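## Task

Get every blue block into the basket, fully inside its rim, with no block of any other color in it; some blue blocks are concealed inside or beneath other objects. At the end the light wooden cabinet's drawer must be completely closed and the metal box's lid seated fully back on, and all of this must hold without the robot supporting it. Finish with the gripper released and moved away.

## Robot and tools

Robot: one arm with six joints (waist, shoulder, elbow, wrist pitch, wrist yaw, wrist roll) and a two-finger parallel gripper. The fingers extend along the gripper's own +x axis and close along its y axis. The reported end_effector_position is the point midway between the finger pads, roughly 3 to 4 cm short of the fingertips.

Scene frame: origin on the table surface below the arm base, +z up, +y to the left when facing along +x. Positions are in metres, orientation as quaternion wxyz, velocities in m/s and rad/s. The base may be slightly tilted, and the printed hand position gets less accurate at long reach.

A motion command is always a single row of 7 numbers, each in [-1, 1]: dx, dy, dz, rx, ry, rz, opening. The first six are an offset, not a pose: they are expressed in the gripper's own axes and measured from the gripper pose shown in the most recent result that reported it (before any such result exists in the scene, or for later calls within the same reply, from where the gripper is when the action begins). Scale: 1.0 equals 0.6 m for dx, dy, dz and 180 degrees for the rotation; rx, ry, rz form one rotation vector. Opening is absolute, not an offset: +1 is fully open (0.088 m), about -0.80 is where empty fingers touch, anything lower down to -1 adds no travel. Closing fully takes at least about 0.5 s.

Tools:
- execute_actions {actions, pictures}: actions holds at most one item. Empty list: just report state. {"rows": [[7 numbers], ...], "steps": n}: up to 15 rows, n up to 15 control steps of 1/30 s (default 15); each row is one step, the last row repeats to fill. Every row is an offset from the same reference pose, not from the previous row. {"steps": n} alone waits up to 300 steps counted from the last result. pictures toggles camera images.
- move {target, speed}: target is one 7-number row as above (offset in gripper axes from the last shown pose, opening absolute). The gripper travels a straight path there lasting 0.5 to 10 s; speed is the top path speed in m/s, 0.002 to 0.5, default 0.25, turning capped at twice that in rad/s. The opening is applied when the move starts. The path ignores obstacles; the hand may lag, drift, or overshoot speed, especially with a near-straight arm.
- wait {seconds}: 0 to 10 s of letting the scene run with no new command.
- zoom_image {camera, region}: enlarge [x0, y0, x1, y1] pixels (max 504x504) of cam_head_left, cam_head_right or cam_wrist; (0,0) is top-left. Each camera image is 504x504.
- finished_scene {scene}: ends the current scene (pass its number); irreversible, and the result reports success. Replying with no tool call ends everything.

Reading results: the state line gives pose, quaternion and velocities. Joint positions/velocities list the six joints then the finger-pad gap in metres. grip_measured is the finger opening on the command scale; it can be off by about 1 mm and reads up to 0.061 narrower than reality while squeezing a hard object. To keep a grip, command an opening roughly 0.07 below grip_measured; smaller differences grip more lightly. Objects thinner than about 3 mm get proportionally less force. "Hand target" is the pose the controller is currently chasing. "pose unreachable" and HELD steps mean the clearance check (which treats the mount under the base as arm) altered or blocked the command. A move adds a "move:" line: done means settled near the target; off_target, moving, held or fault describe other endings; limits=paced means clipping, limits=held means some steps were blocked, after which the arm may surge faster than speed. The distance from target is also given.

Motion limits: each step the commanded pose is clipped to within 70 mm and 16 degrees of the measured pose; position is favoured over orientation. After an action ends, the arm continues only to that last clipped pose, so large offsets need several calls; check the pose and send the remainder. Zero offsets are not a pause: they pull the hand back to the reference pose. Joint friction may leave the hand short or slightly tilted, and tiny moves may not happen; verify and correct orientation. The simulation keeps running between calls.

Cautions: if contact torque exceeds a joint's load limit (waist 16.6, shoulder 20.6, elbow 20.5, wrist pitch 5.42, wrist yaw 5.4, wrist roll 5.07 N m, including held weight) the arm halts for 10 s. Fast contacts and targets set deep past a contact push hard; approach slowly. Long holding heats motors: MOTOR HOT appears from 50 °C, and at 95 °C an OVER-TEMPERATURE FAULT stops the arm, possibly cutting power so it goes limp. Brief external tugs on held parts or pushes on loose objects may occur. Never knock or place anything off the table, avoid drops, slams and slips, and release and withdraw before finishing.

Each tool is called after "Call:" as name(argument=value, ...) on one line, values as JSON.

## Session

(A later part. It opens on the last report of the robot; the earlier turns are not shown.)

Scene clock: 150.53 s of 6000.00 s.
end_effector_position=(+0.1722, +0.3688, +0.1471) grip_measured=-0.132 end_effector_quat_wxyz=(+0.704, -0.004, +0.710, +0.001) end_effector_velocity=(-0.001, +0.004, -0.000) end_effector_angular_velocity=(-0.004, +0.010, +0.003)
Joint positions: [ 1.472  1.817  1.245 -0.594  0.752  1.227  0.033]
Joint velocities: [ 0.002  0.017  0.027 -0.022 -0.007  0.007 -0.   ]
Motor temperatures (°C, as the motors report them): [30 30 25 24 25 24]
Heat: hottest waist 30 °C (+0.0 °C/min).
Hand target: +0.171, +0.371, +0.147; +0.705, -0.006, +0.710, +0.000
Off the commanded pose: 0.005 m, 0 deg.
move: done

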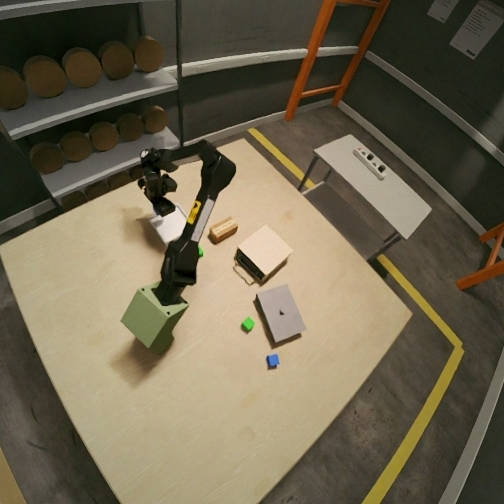

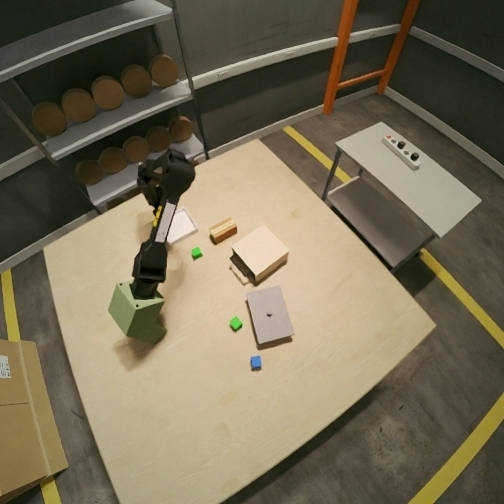

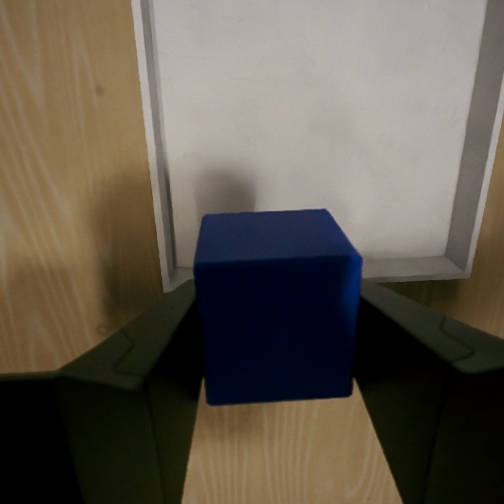

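Call:
move(target=[0.115, 0.007, -0.009, 0.002, -0.002, 0, -0.21], speed=0.08)

Call:
move(target=[0.035, -0.003, -0.005, 0, 0, 0, -0.21], speed=0.02)

Scene clock: 159.17 s of 6000.00 s.
end_effector_position=(+0.1705, +0.3750, +0.0827) grip_measured=-0.132 end_effector_quat_wxyz=(+0.709, +0.005, +0.705, -0.003) end_effector_velocity=(+0.001, -0.003, -0.004) end_effector_angular_velocity=(-0.010, -0.007, +0.019)
Joint positions: [ 1.364  1.957  1.228 -0.333  0.713  1.103  0.033]
Joint velocities: [-0.007  0.007 -0.002  0.007  0.007 -0.022  0.   ]
Motor temperatures (°C, as the motors report them): [31 30 26 24 25 24]
Heat: hottest waist 31 °C (+1.0 °C/min).
Hand target: +0.166, +0.373, +0.078; +0.706, -0.002, +0.708, -0.002
Off the commanded pose: 0.007 m, 1 deg.
After step 90, 4.37 s passed at rest.
move: done

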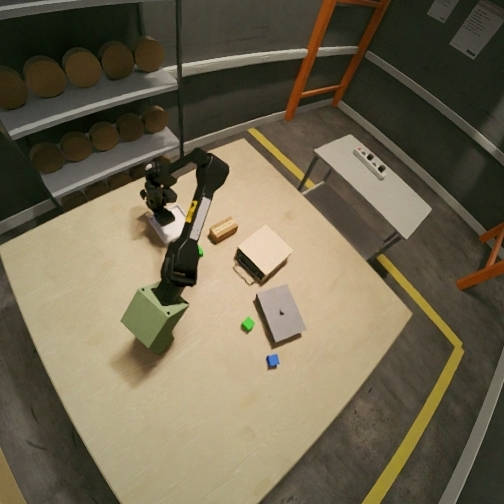

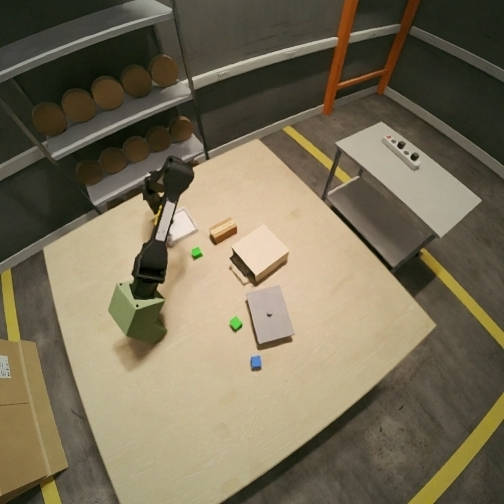

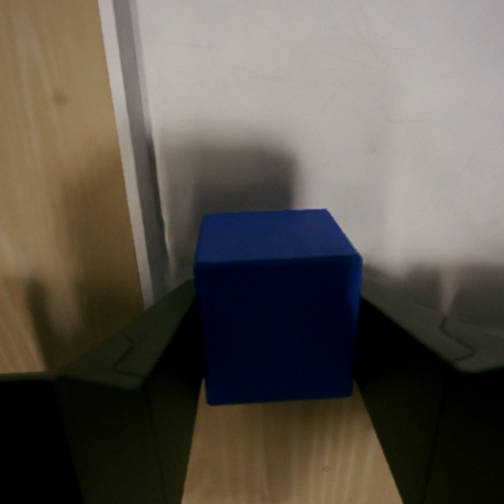

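Scene clock: 160.53 s of 6000.00 s.
end_effector_position=(+0.1725, +0.3762, +0.0660) grip_measured=-0.132 end_effector_quat_wxyz=(+0.711, +0.012, +0.703, -0.004) end_effector_velocity=(+0.002, -0.001, +0.000) end_effector_angular_velocity=(-0.007, -0.006, +0.022)
Joint positions: [ 1.334  1.992  1.226 -0.259  0.701  1.071  0.033]
Joint velocities: [-0.002 -0.002  0.002 -0.007  0.007 -0.022  0.   ]
Motor temperatures (°C, as the motors report them): [31 30 26 24 25 24]
Heat: hottest waist 31 °C (+1.0 °C/min).
Hand target: +0.167, +0.373, +0.062; +0.709, +0.005, +0.705, -0.003
Off the commanded pose: 0.007 m, 1 deg.
move: done

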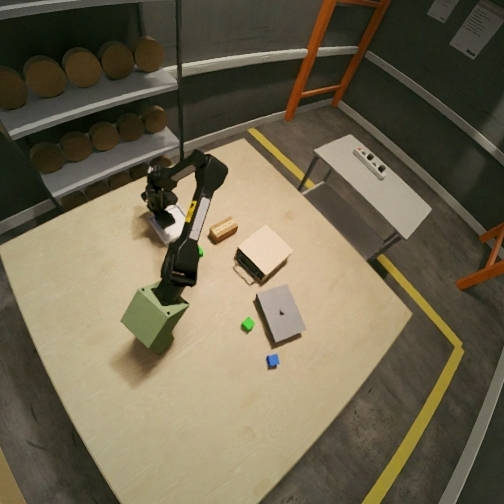

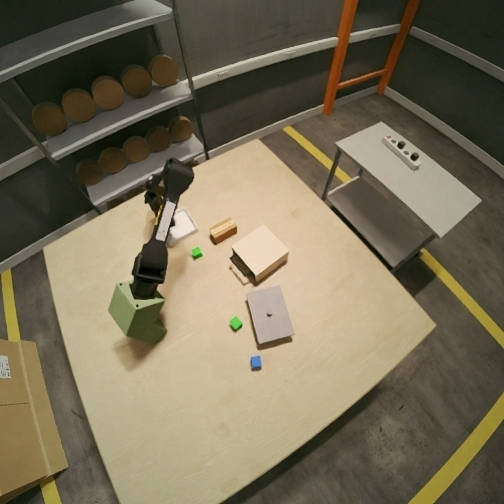

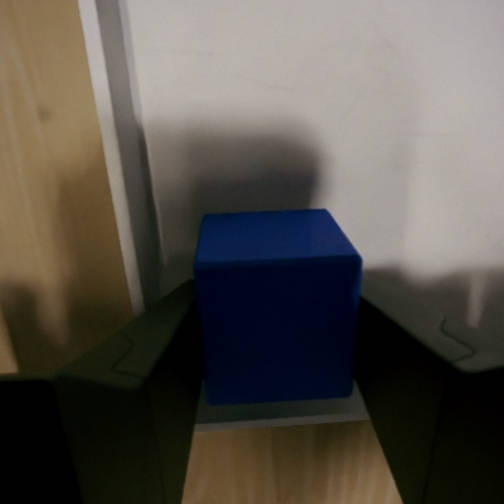

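Call:
move(target=[0.014, -0.012, -0.006, 0, 0, -0.004, -0.21], speed=0.015)

Scene clock: 165.97 s of 6000.00 s.
end_effector_position=(+0.1732, +0.3738, +0.0626) grip_measured=-0.132 end_effector_quat_wxyz=(+0.713, +0.017, +0.701, -0.008) end_effector_velocity=(-0.002, -0.003, -0.001) end_effector_angular_velocity=(-0.006, +0.010, +0.014)
Joint positions: [ 1.326  1.993  1.213 -0.234  0.7    1.07   0.033]
Joint velocities: [-0.002 -0.002 -0.007 -0.007 -0.007 -0.007 -0.   ]
Motor temperatures (°C, as the motors report them): [32 30 26 24 25 24]
Heat: hottest waist 32 °C (+2.0 °C/min).
Hand target: +0.169, +0.369, +0.058; +0.711, +0.008, +0.703, -0.009
Off the commanded pose: 0.008 m, 1 deg.
After step 90, 1.43 s passed at rest.
move: done

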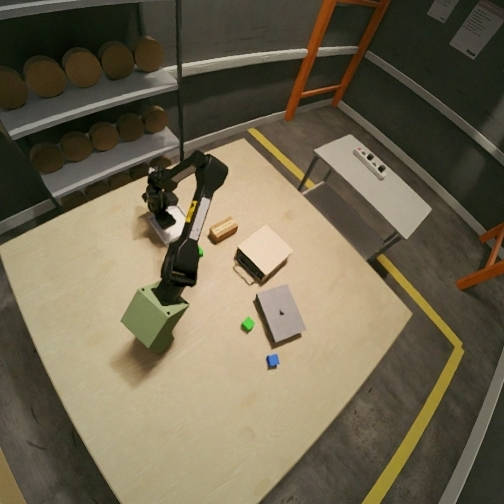

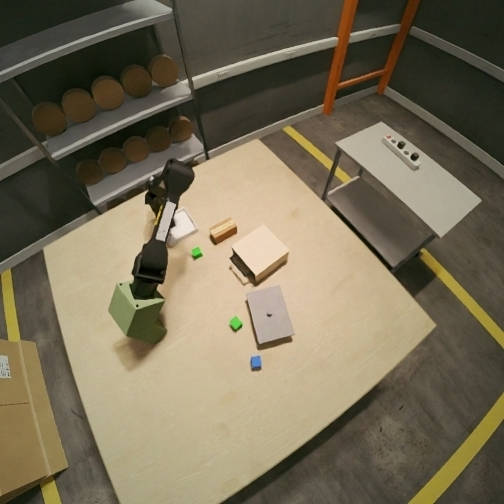

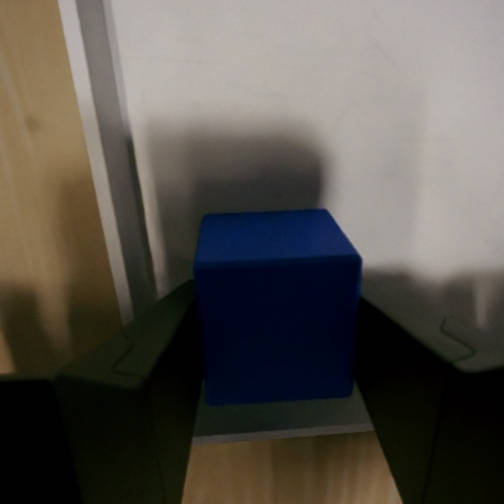

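Call:
move(target=[0.013, -0.004, -0.004, 0, 0, 0, -0.21], speed=0.012)

Scene clock: 170.70 s of 6000.00 s.
end_effector_position=(+0.1737, +0.3758, +0.0623) grip_measured=-0.132 end_effector_quat_wxyz=(+0.715, +0.022, +0.698, -0.005) end_effector_velocity=(-0.001, -0.001, -0.001) end_effector_angular_velocity=(+0.004, +0.005, -0.010)
Joint positions: [ 1.326  1.993  1.207 -0.211  0.7    1.063  0.033]
Joint velocities: [-0.002 -0.002 -0.007  0.007 -0.007  0.007  0.   ]
Motor temperatures (°C, as the motors report them): [32 30 26 24 25 24]
Heat: hottest waist 32 °C (+1.0 °C/min).
Hand target: +0.171, +0.372, +0.055; +0.713, +0.017, +0.701, -0.008
Off the commanded pose: 0.009 m, 1 deg.
After step 90, 0.80 s passed at rest.
move: off_target

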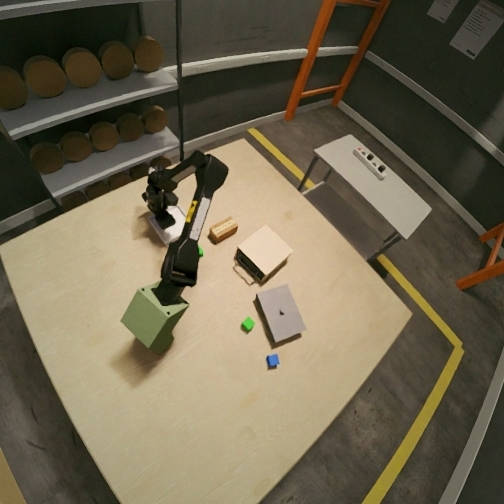

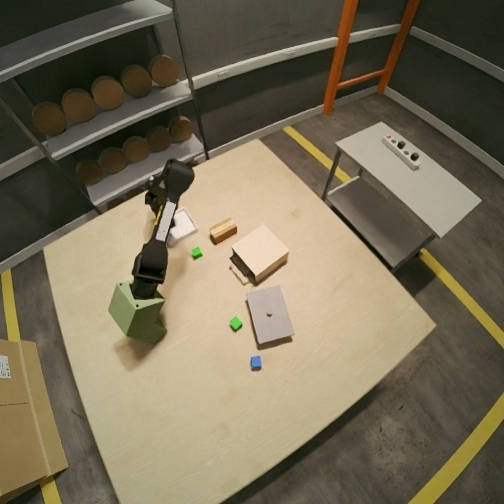

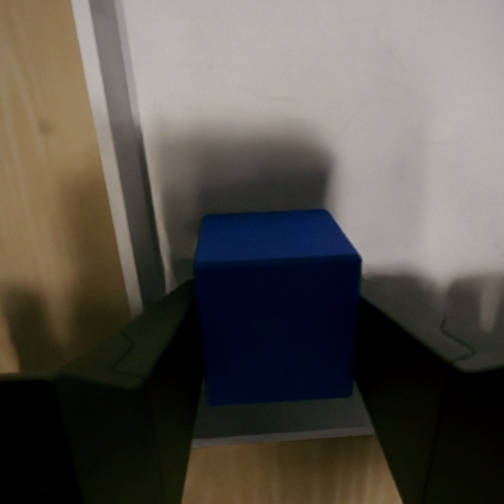

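Contact at z≈0.0625. Release and lift.

Call:
move(target=[0, 0, 0, 0, 0, 0, 0.03], speed=0.03)

Call:
move(target=[-0.13, 0, 0, 0, 0, 0, 0.03], speed=0.1)

Scene clock: 174.27 s of 6000.00 s.
end_effector_position=(+0.1740, +0.3760, +0.0622) grip_measured=+0.026 end_effector_quat_wxyz=(+0.716, +0.023, +0.698, -0.005) end_effector_velocity=(+0.002, -0.004, -0.001) end_effector_angular_velocity=(-0.014, -0.005, +0.007)
Joint positions: [ 1.326  1.993  1.207 -0.208  0.7    1.062  0.04 ]
Joint velocities: [-0.007 -0.002 -0.002 -0.007  0.007 -0.007  0.   ]
Motor temperatures (°C, as the motors report them): [32 30 26 24 25 24]
Heat: hottest waist 32 °C (+1.0 °C/min).
Hand target: +0.174, +0.376, +0.062; +0.715, +0.022, +0.698, -0.005
Off the commanded pose: 0.000 m, 0 deg.
move: done

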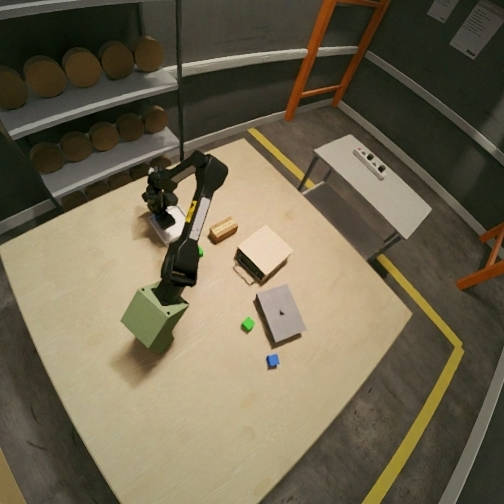

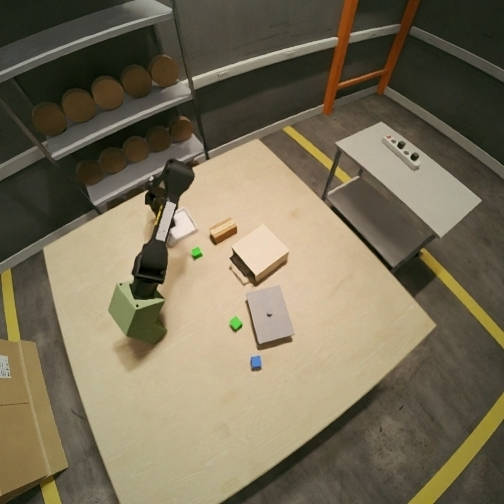

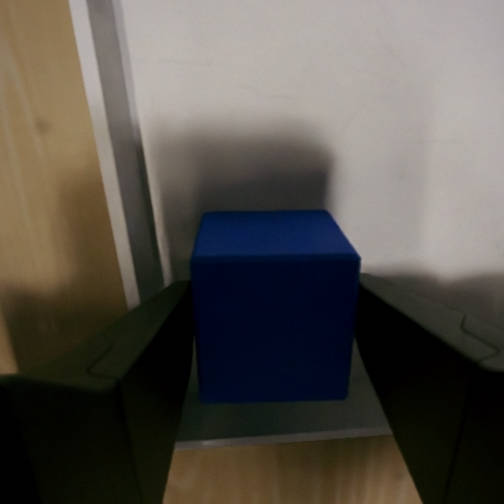

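Scene clock: 175.50 s of 6000.00 s.
end_effector_position=(+0.1679, +0.3709, +0.1346) grip_measured=+0.027 end_effector_quat_wxyz=(+0.714, +0.014, +0.700, -0.004) end_effector_velocity=(+0.002, -0.003, +0.003) end_effector_angular_velocity=(-0.009, -0.003, +0.017)
Joint positions: [ 1.463  1.837  1.203 -0.486  0.767  1.222  0.04 ]
Joint velocities: [ 0.002 -0.012 -0.002 -0.022  0.007 -0.007 -0.   ]
Motor temperatures (°C, as the motors report them): [33 30 26 24 25 24]
Heat: hottest waist 33 °C (+2.0 °C/min).
Hand target: +0.172, +0.373, +0.140; +0.716, +0.023, +0.698, -0.004
Off the commanded pose: 0.008 m, 1 deg.
move: done

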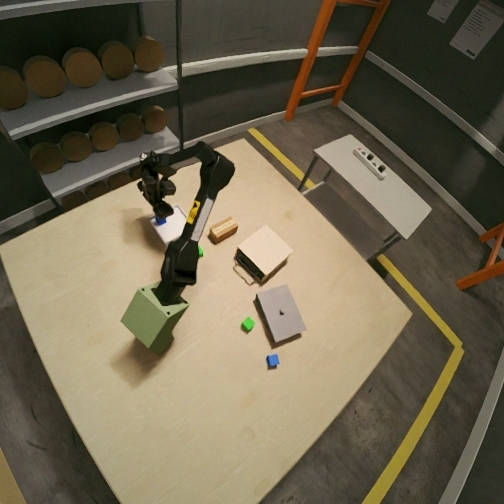

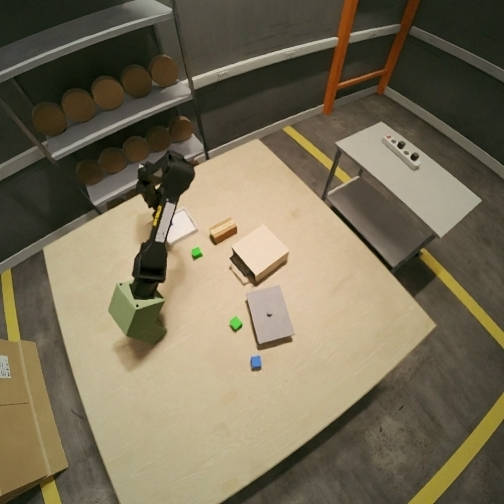

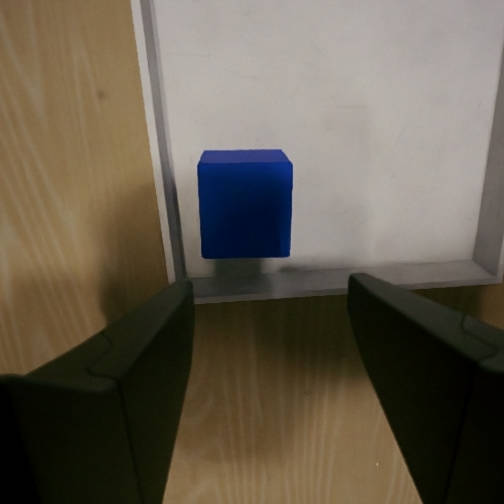

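Call:
move(target=[-0.0959, -0.6102, 0.271, 0.4918, 0.0014, -0.0085, 0.03], speed=0.3)

Scene clock: 198.50 s of 6000.00 s.
end_effector_position=(+0.3128, +0.0010, +0.1883) grip_measured=+0.027 end_effector_quat_wxyz=(+0.501, +0.498, +0.499, -0.502) end_effector_velocity=(+0.001, -0.002, +0.000) end_effector_angular_velocity=(+0.018, +0.004, +0.000)
Joint positions: [-0.144  0.91   0.743 -0.615 -0.324  1.486  0.04 ]
Joint velocities: [-0.027  0.012  0.007 -0.007 -0.037 -0.022 -0.   ]
Motor temperatures (°C, as the motors report them): [34 32 26 24 25 24]
Heat: hottest waist 34 °C (+4.0 °C/min).
Hand target: +0.315, +0.000, +0.188; +0.500, +0.498, +0.501, -0.502
Off the commanded pose: 0.007 m, 0 deg.
After step 90, 16.87 s passed at rest.
move: done

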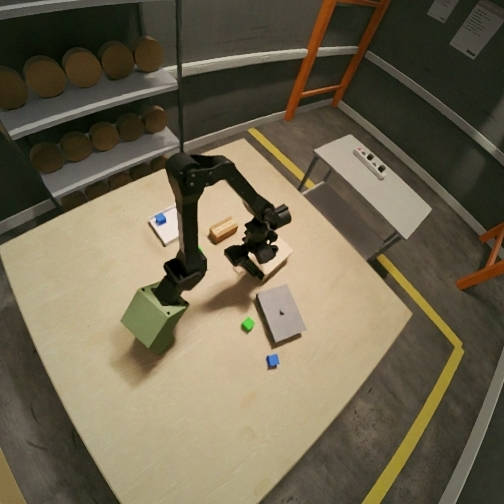

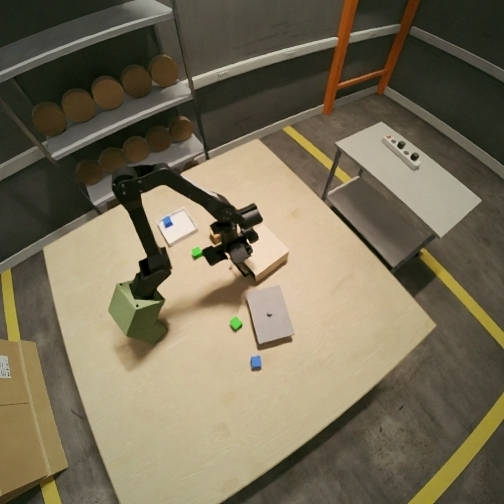

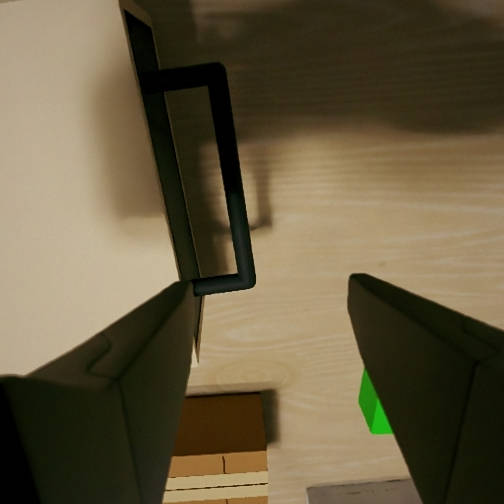

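Call:
move(target=[0.103, -0.019, 0.014, -0.022, 0.0035, 0.1, -0.31], speed=0.12)

Scene clock: 218.80 s of 6000.00 s.
end_effector_position=(+0.3059, -0.0072, +0.1296) grip_measured=-0.307 end_effector_quat_wxyz=(+0.592, +0.555, +0.433, -0.393) end_effector_velocity=(-0.002, +0.002, -0.002) end_effector_angular_velocity=(+0.016, -0.011, +0.016)
Joint positions: [-0.106  0.988  0.344  0.213 -0.319  1.543  0.024]
Joint velocities: [-0.002  0.007 -0.017  0.037 -0.022 -0.007 -0.   ]
Motor temperatures (°C, as the motors report them): [31 30 27 24 25 24]
Heat: hottest waist 31 °C (+0.0 °C/min).
Hand target: +0.302, -0.008, +0.126; +0.588, +0.555, +0.434, -0.398
Off the commanded pose: 0.006 m, 1 deg.
After step 90, 15.50 s passed at rest.
move: done

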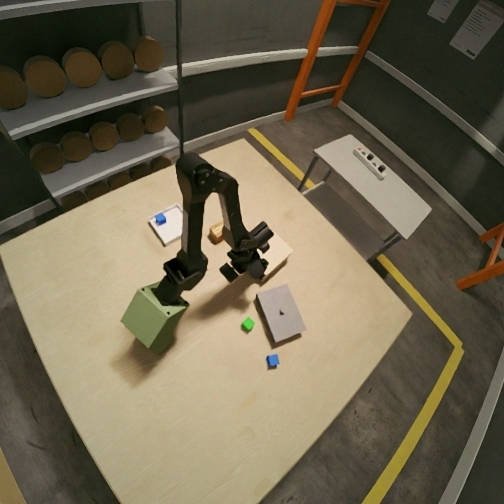

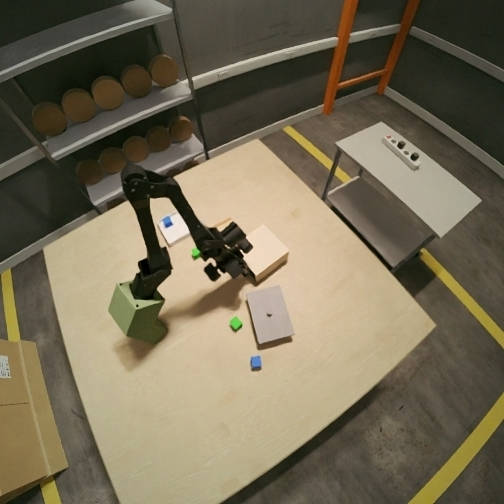

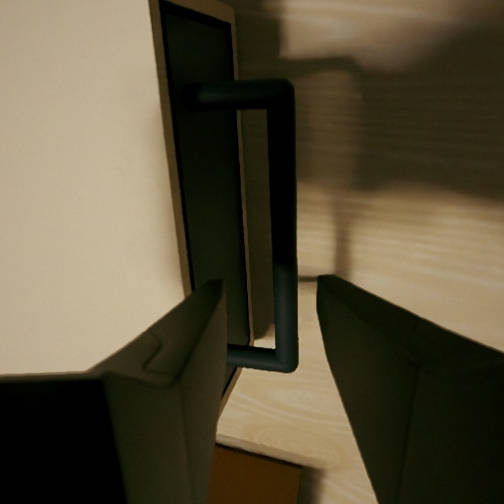

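Call:
move(target=[0.045, -0.02, 0.001, 0, 0, -0.002, -0.31], speed=0.05)

Scene clock: 231.17 s of 6000.00 s.
end_effector_position=(+0.3071, -0.0078, +0.1033) grip_measured=-0.307 end_effector_quat_wxyz=(+0.594, +0.555, +0.433, -0.390) end_effector_velocity=(-0.000, +0.001, -0.003) end_effector_angular_velocity=(+0.002, -0.002, +0.025)
Joint positions: [-0.067  1.161  0.338  0.402 -0.286  1.555  0.024]
Joint velocities: [ 0.002  0.017 -0.002  0.022 -0.007 -0.022 -0.   ]
Motor temperatures (°C, as the motors report them): [30 29 27 25 25 24]
Heat: hottest waist 30 °C (-2.0 °C/min).
Hand target: +0.303, -0.008, +0.100; +0.590, +0.554, +0.434, -0.395
Off the commanded pose: 0.005 m, 1 deg.
After step 90, 8.37 s passed at rest.
move: done

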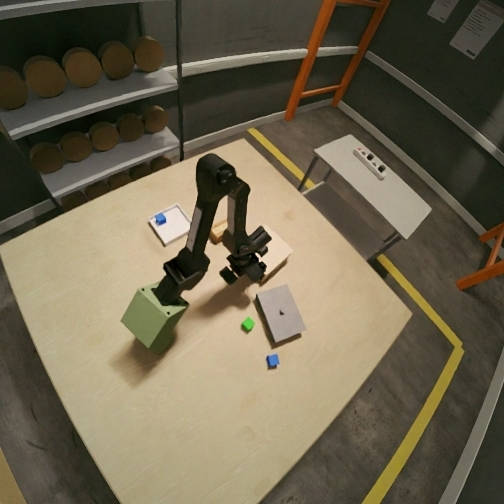

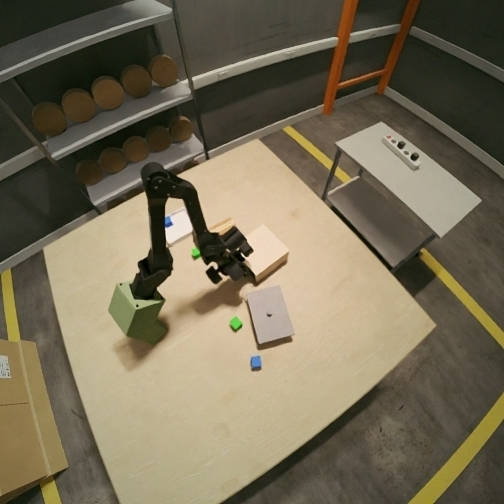

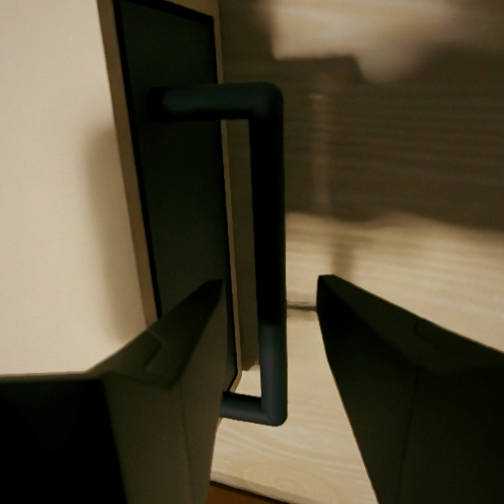

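Call:
move(target=[0.047, -0.009, 0, 0.001, 0, -0.003, -0.31], speed=0.03)

Scene clock: 235.60 s of 6000.00 s.
end_effector_position=(+0.3105, -0.0077, +0.0770) grip_measured=-0.307 end_effector_quat_wxyz=(+0.593, +0.553, +0.435, -0.392) end_effector_velocity=(-0.004, -0.001, -0.004) end_effector_angular_velocity=(+0.003, +0.021, +0.002)
Joint positions: [-0.033  1.332  0.369  0.539 -0.255  1.568  0.024]
Joint velocities: [-0.002  0.017  0.002 -0.007 -0.007 -0.007 -0.   ]
Motor temperatures (°C, as the motors report them): [30 29 27 25 25 24]
Heat: hottest waist 30 °C (-3.0 °C/min).
Hand target: +0.311, -0.008, +0.075; +0.591, +0.554, +0.435, -0.393
Off the commanded pose: 0.002 m, 0 deg.
After step 90, 0.17 s passed at rest.
move: done

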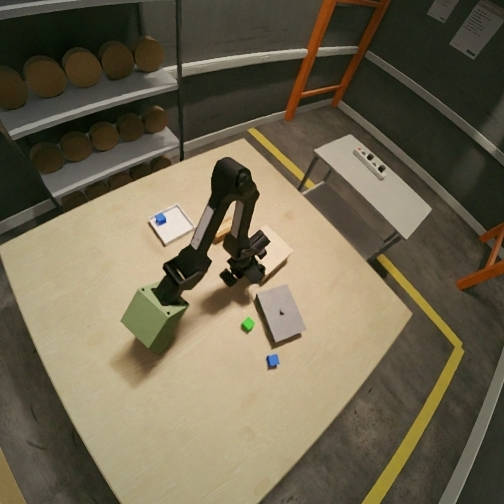

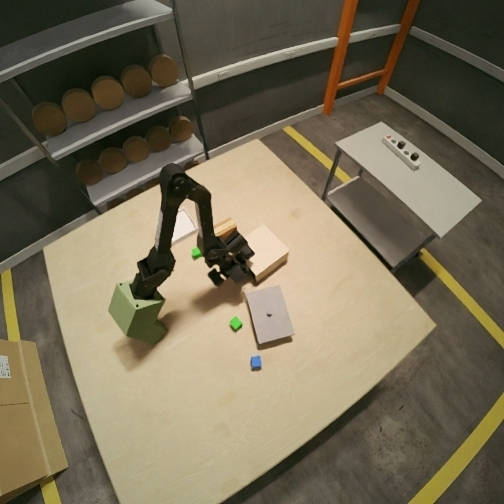

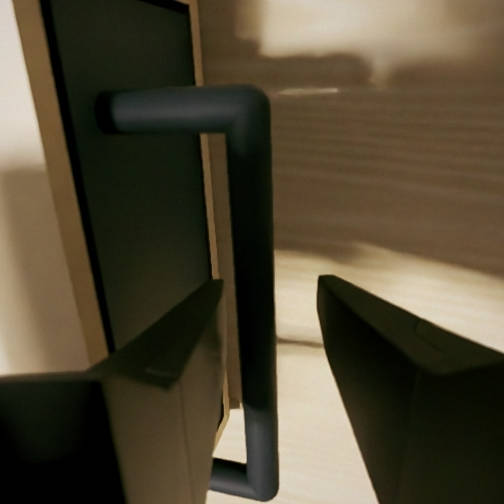

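Call:
move(target=[-0.0265, -0.079, 0, 0, 0, -0.05, -0.45], speed=0.05)

Scene clock: 247.67 s of 6000.00 s.
end_effector_position=(+0.2655, -0.0118, +0.0765) grip_measured=-0.447 end_effector_quat_wxyz=(+0.563, +0.519, +0.474, -0.434) end_effector_velocity=(-0.003, -0.003, +0.001) end_effector_angular_velocity=(-0.014, +0.006, -0.001)
Joint positions: [-0.049  1.282  0.309  0.395 -0.263  1.52   0.017]
Joint velocities: [-0.007 -0.007 -0.007 -0.007  0.007 -0.007 -0.   ]
Motor temperatures (°C, as the motors report them): [29 29 26 25 25 24]
Heat: hottest waist 29 °C (-5.1 °C/min).
Hand target: +0.260, -0.012, +0.077; +0.560, +0.517, +0.478, -0.437
Off the commanded pose: 0.005 m, 1 deg.
After step 90, 7.17 s passed at rest.
move: done

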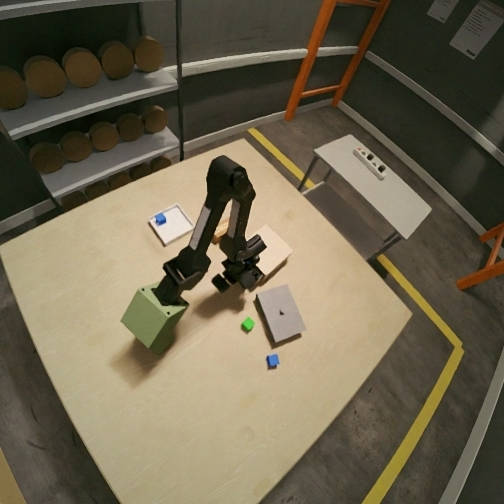

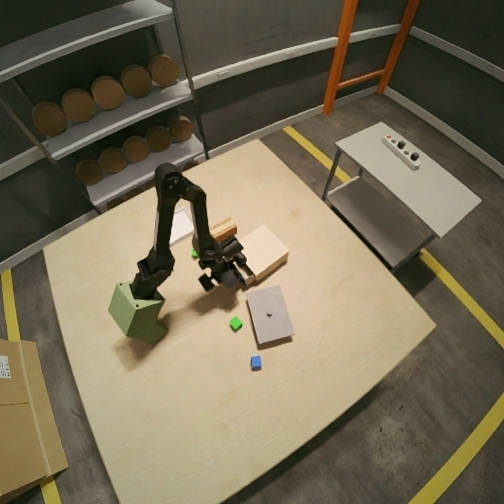

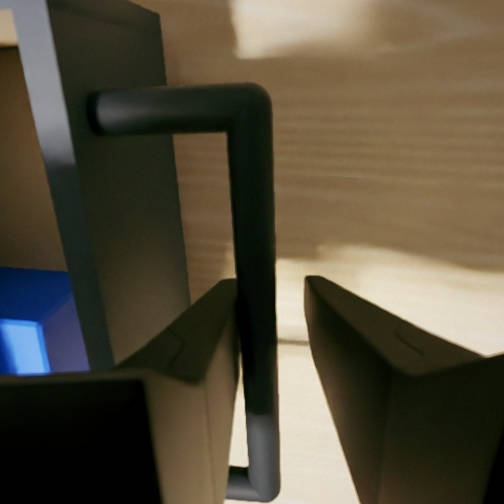

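Call:
move(target=[-0.015, -0.0853, 0, 0, 0, -0.045, -0.45], speed=0.05)

Scene clock: 252.80 s of 6000.00 s.
end_effector_position=(+0.2191, -0.0160, +0.0756) grip_measured=-0.447 end_effector_quat_wxyz=(+0.535, +0.487, +0.506, -0.470) end_effector_velocity=(-0.005, +0.001, +0.000) end_effector_angular_velocity=(+0.005, +0.021, +0.015)
Joint positions: [-0.066  1.271  0.236  0.321 -0.265  1.473  0.017]
Joint velocities: [-0.002 -0.002 -0.002 -0.022 -0.007 -0.022  0.   ]
Motor temperatures (°C, as the motors report them): [29 29 26 25 25 24]
Heat: hottest waist 29 °C (-5.1 °C/min).
Hand target: +0.214, -0.016, +0.076; +0.531, +0.485, +0.510, -0.473
Off the commanded pose: 0.005 m, 1 deg.
After step 90, 0.40 s passed at rest.
move: done

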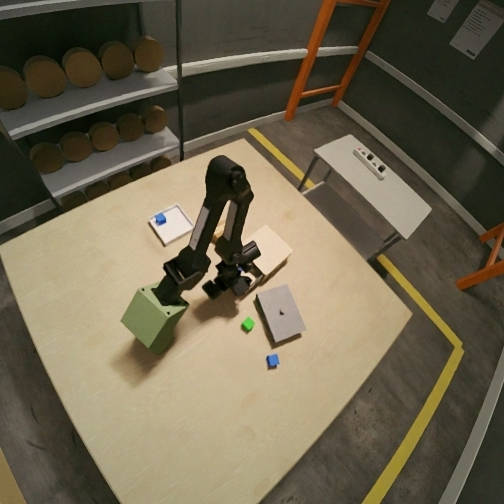

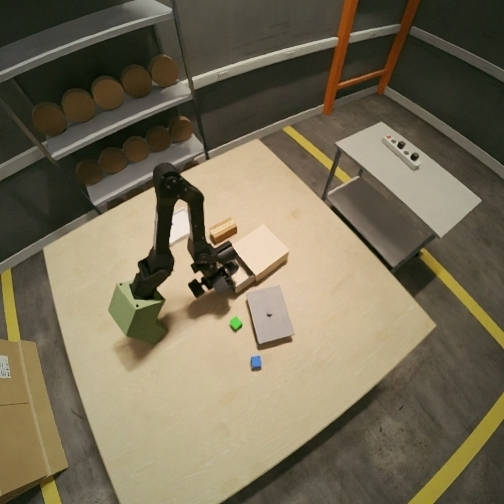

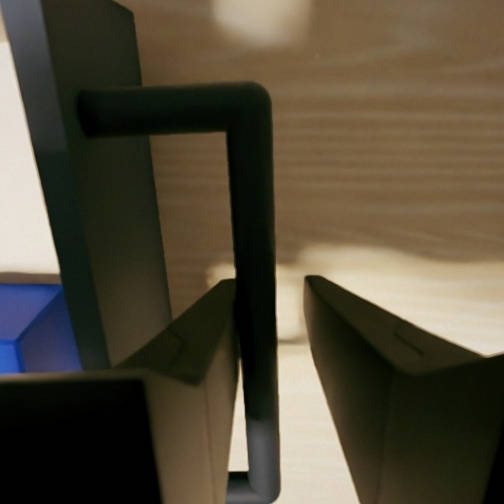

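Call:
move(target=[-0.1, 0.008, 0, 0, 0, 0, -0.35], speed=0.07)

Scene clock: 259.00 s of 6000.00 s.
end_effector_position=(+0.2166, -0.0153, +0.1331) grip_measured=-0.353 end_effector_quat_wxyz=(+0.530, +0.486, +0.508, -0.475) end_effector_velocity=(-0.005, +0.005, +0.003) end_effector_angular_velocity=(+0.034, +0.020, -0.006)
Joint positions: [-0.181  0.835  0.257 -0.173 -0.35   1.395  0.022]
Joint velocities: [-0.007 -0.022  0.002 -0.051 -0.037 -0.007 -0.   ]
Motor temperatures (°C, as the motors report them): [29 29 26 25 25 24]
Heat: hottest waist 29 °C (-5.0 °C/min).
Hand target: +0.221, -0.015, +0.135; +0.535, +0.487, +0.506, -0.470
Off the commanded pose: 0.005 m, 1 deg.
After step 90, 1.83 s passed at rest.
move: done

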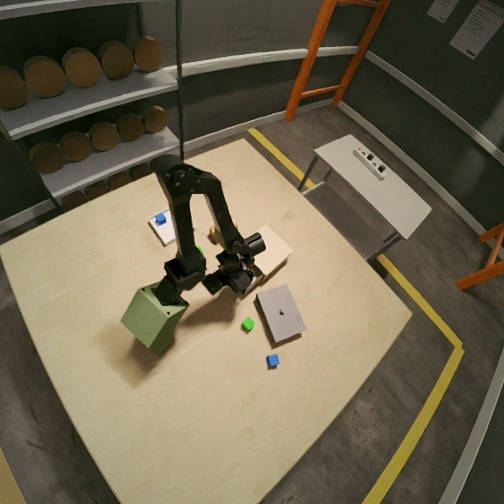

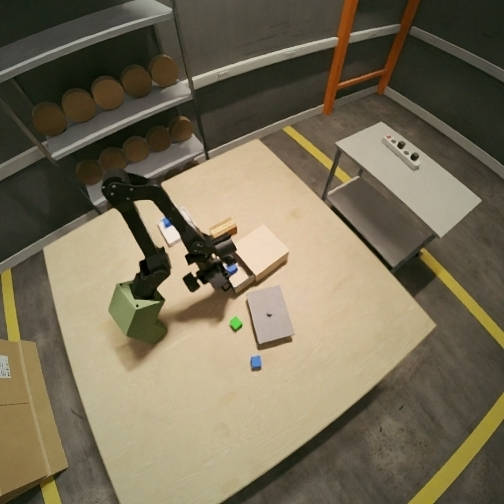

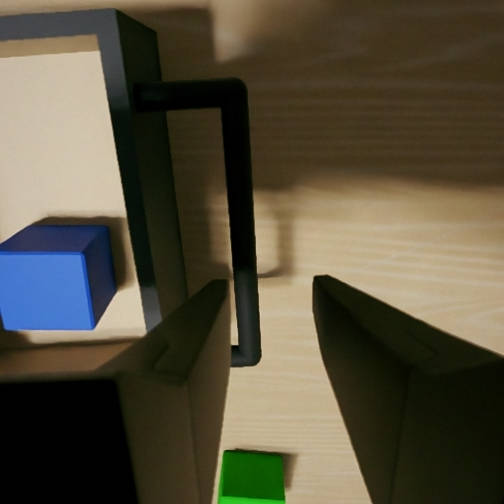

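Call:
move(target=[-0.057, 0.1525, -0.0334, -0.4977, 0.0112, -0.0051, 0.05], speed=0.35)

Scene clock: 278.00 s of 6000.00 s.
end_effector_position=(+0.3029, +0.0113, +0.1710) grip_measured=+0.047 end_effector_quat_wxyz=(+0.708, -0.022, +0.705, +0.023) end_effector_velocity=(+0.003, +0.002, +0.001) end_effector_angular_velocity=(+0.009, -0.012, +0.027)
Joint positions: [-0.059  0.911  0.668 -0.513 -0.27  -0.084  0.041]
Joint velocities: [ 0.002 -0.002  0.002  0.007 -0.007 -0.022 -0.   ]
Motor temperatures (°C, as the motors report them): [29 29 26 25 25 24]
Heat: hottest waist 29 °C (-2.0 °C/min).
Hand target: +0.305, +0.011, +0.171; +0.707, -0.025, +0.706, +0.025
Off the commanded pose: 0.003 m, 0 deg.
After step 90, 13.20 s passed at rest.
move: done

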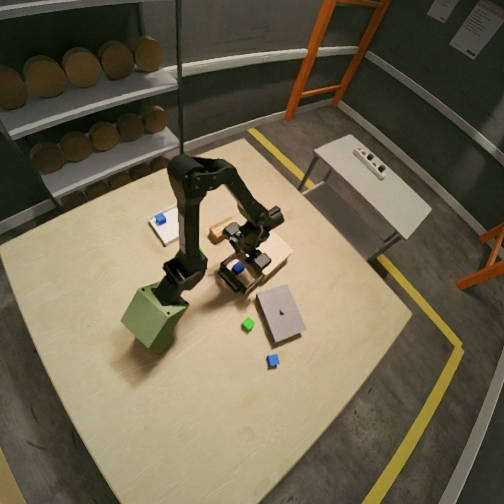

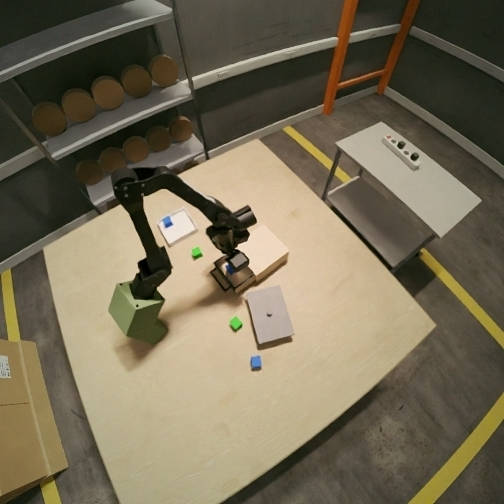

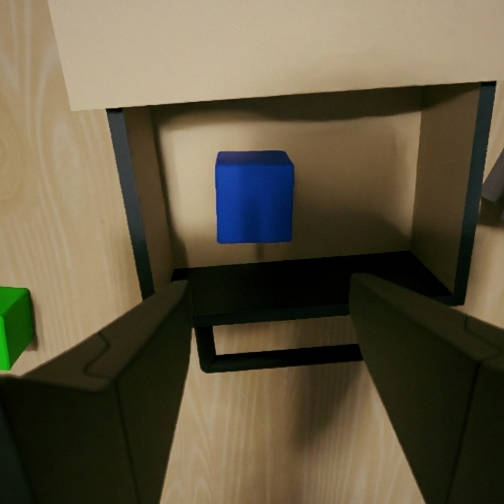

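Call:
move(target=[0.105, 0.002, -0.005, 0.012, 0.001, 0, 0.08], speed=0.08)

Scene clock: 295.83 s of 6000.00 s.
end_effector_position=(+0.3049, +0.0130, +0.1117) grip_measured=+0.077 end_effector_quat_wxyz=(+0.712, -0.010, +0.702, +0.012) end_effector_velocity=(-0.002, -0.003, -0.003) end_effector_angular_velocity=(-0.009, +0.006, -0.011)
Joint positions: [ 0.026  1.14   0.609 -0.2   -0.209  0.011  0.043]
Joint velocities: [-0.002  0.012 -0.002  0.007  0.007  0.007 -0.   ]
Motor temperatures (°C, as the motors report them): [29 29 27 24 25 24]
Heat: hottest waist 29 °C (-1.0 °C/min).
Hand target: +0.300, +0.013, +0.108; +0.708, -0.009, +0.707, +0.009
Off the commanded pose: 0.006 m, 1 deg.
After step 90, 13.57 s passed at rest.
move: done

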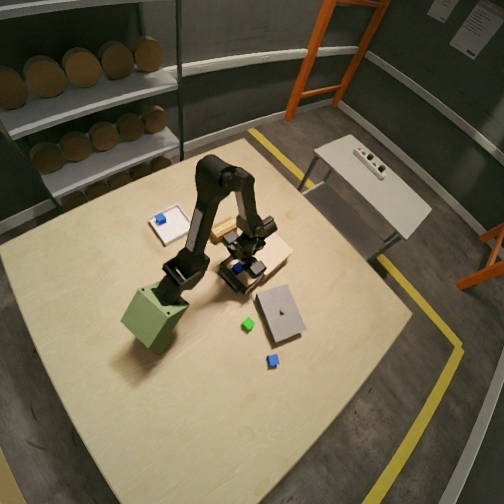

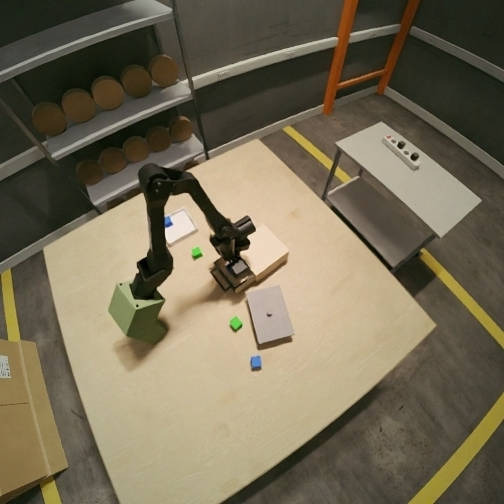

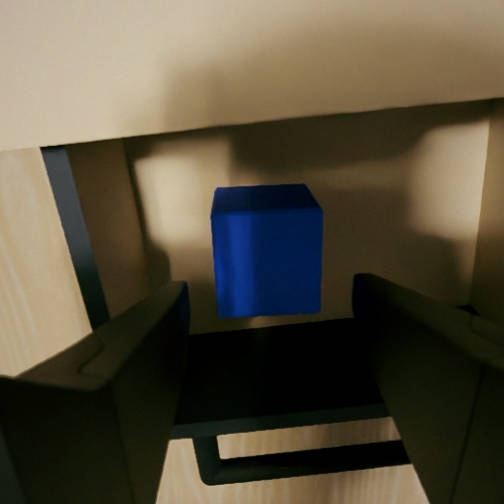

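Call:
move(target=[0.08, -0.0015, -0.009, 0.002, 0.004, 0, 0.08], speed=0.04)

Scene clock: 308.30 s of 6000.00 s.
end_effector_position=(+0.3032, +0.0125, +0.0666) grip_measured=+0.077 end_effector_quat_wxyz=(+0.711, -0.009, +0.703, +0.012) end_effector_velocity=(-0.004, +0.001, -0.003) end_effector_angular_velocity=(+0.008, +0.018, -0.009)
Joint positions: [ 0.063  1.348  0.608  0.011 -0.183  0.037  0.043]
Joint velocities: [ 0.002  0.012  0.002 -0.007 -0.007  0.007 -0.   ]
Motor temperatures (°C, as the motors report them): [28 29 27 24 25 24]
Heat: hottest shoulder 29 °C (+0.0 °C/min).
Hand target: +0.300, +0.012, +0.064; +0.708, -0.008, +0.706, +0.010
Off the commanded pose: 0.004 m, 1 deg.
After step 90, 7.90 s passed at rest.
move: done

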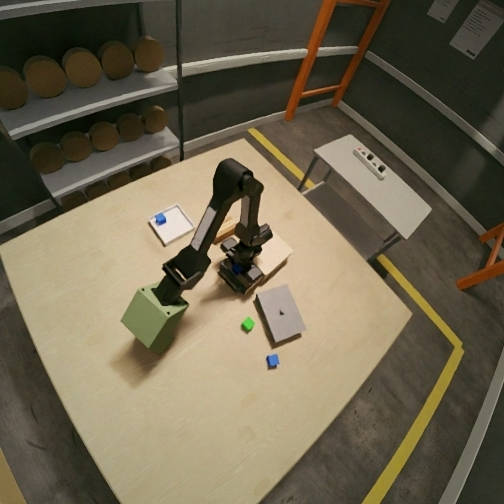

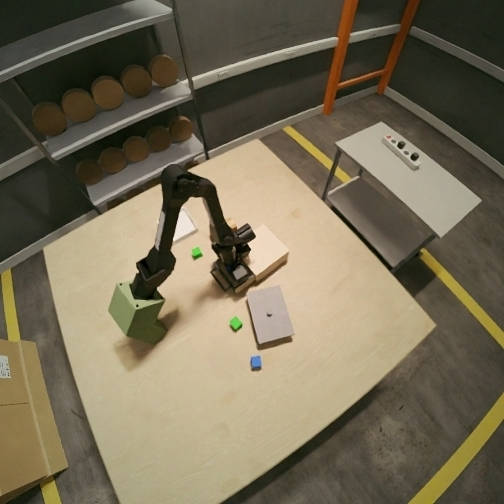

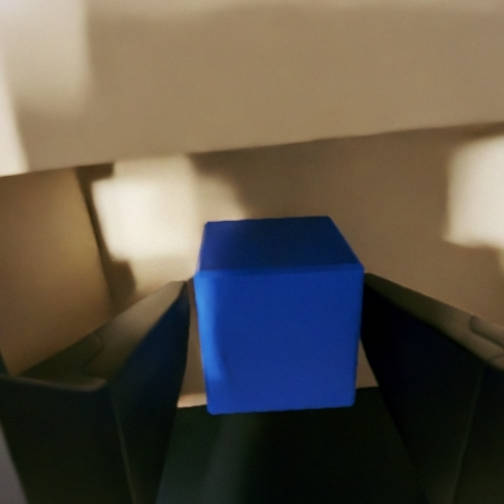

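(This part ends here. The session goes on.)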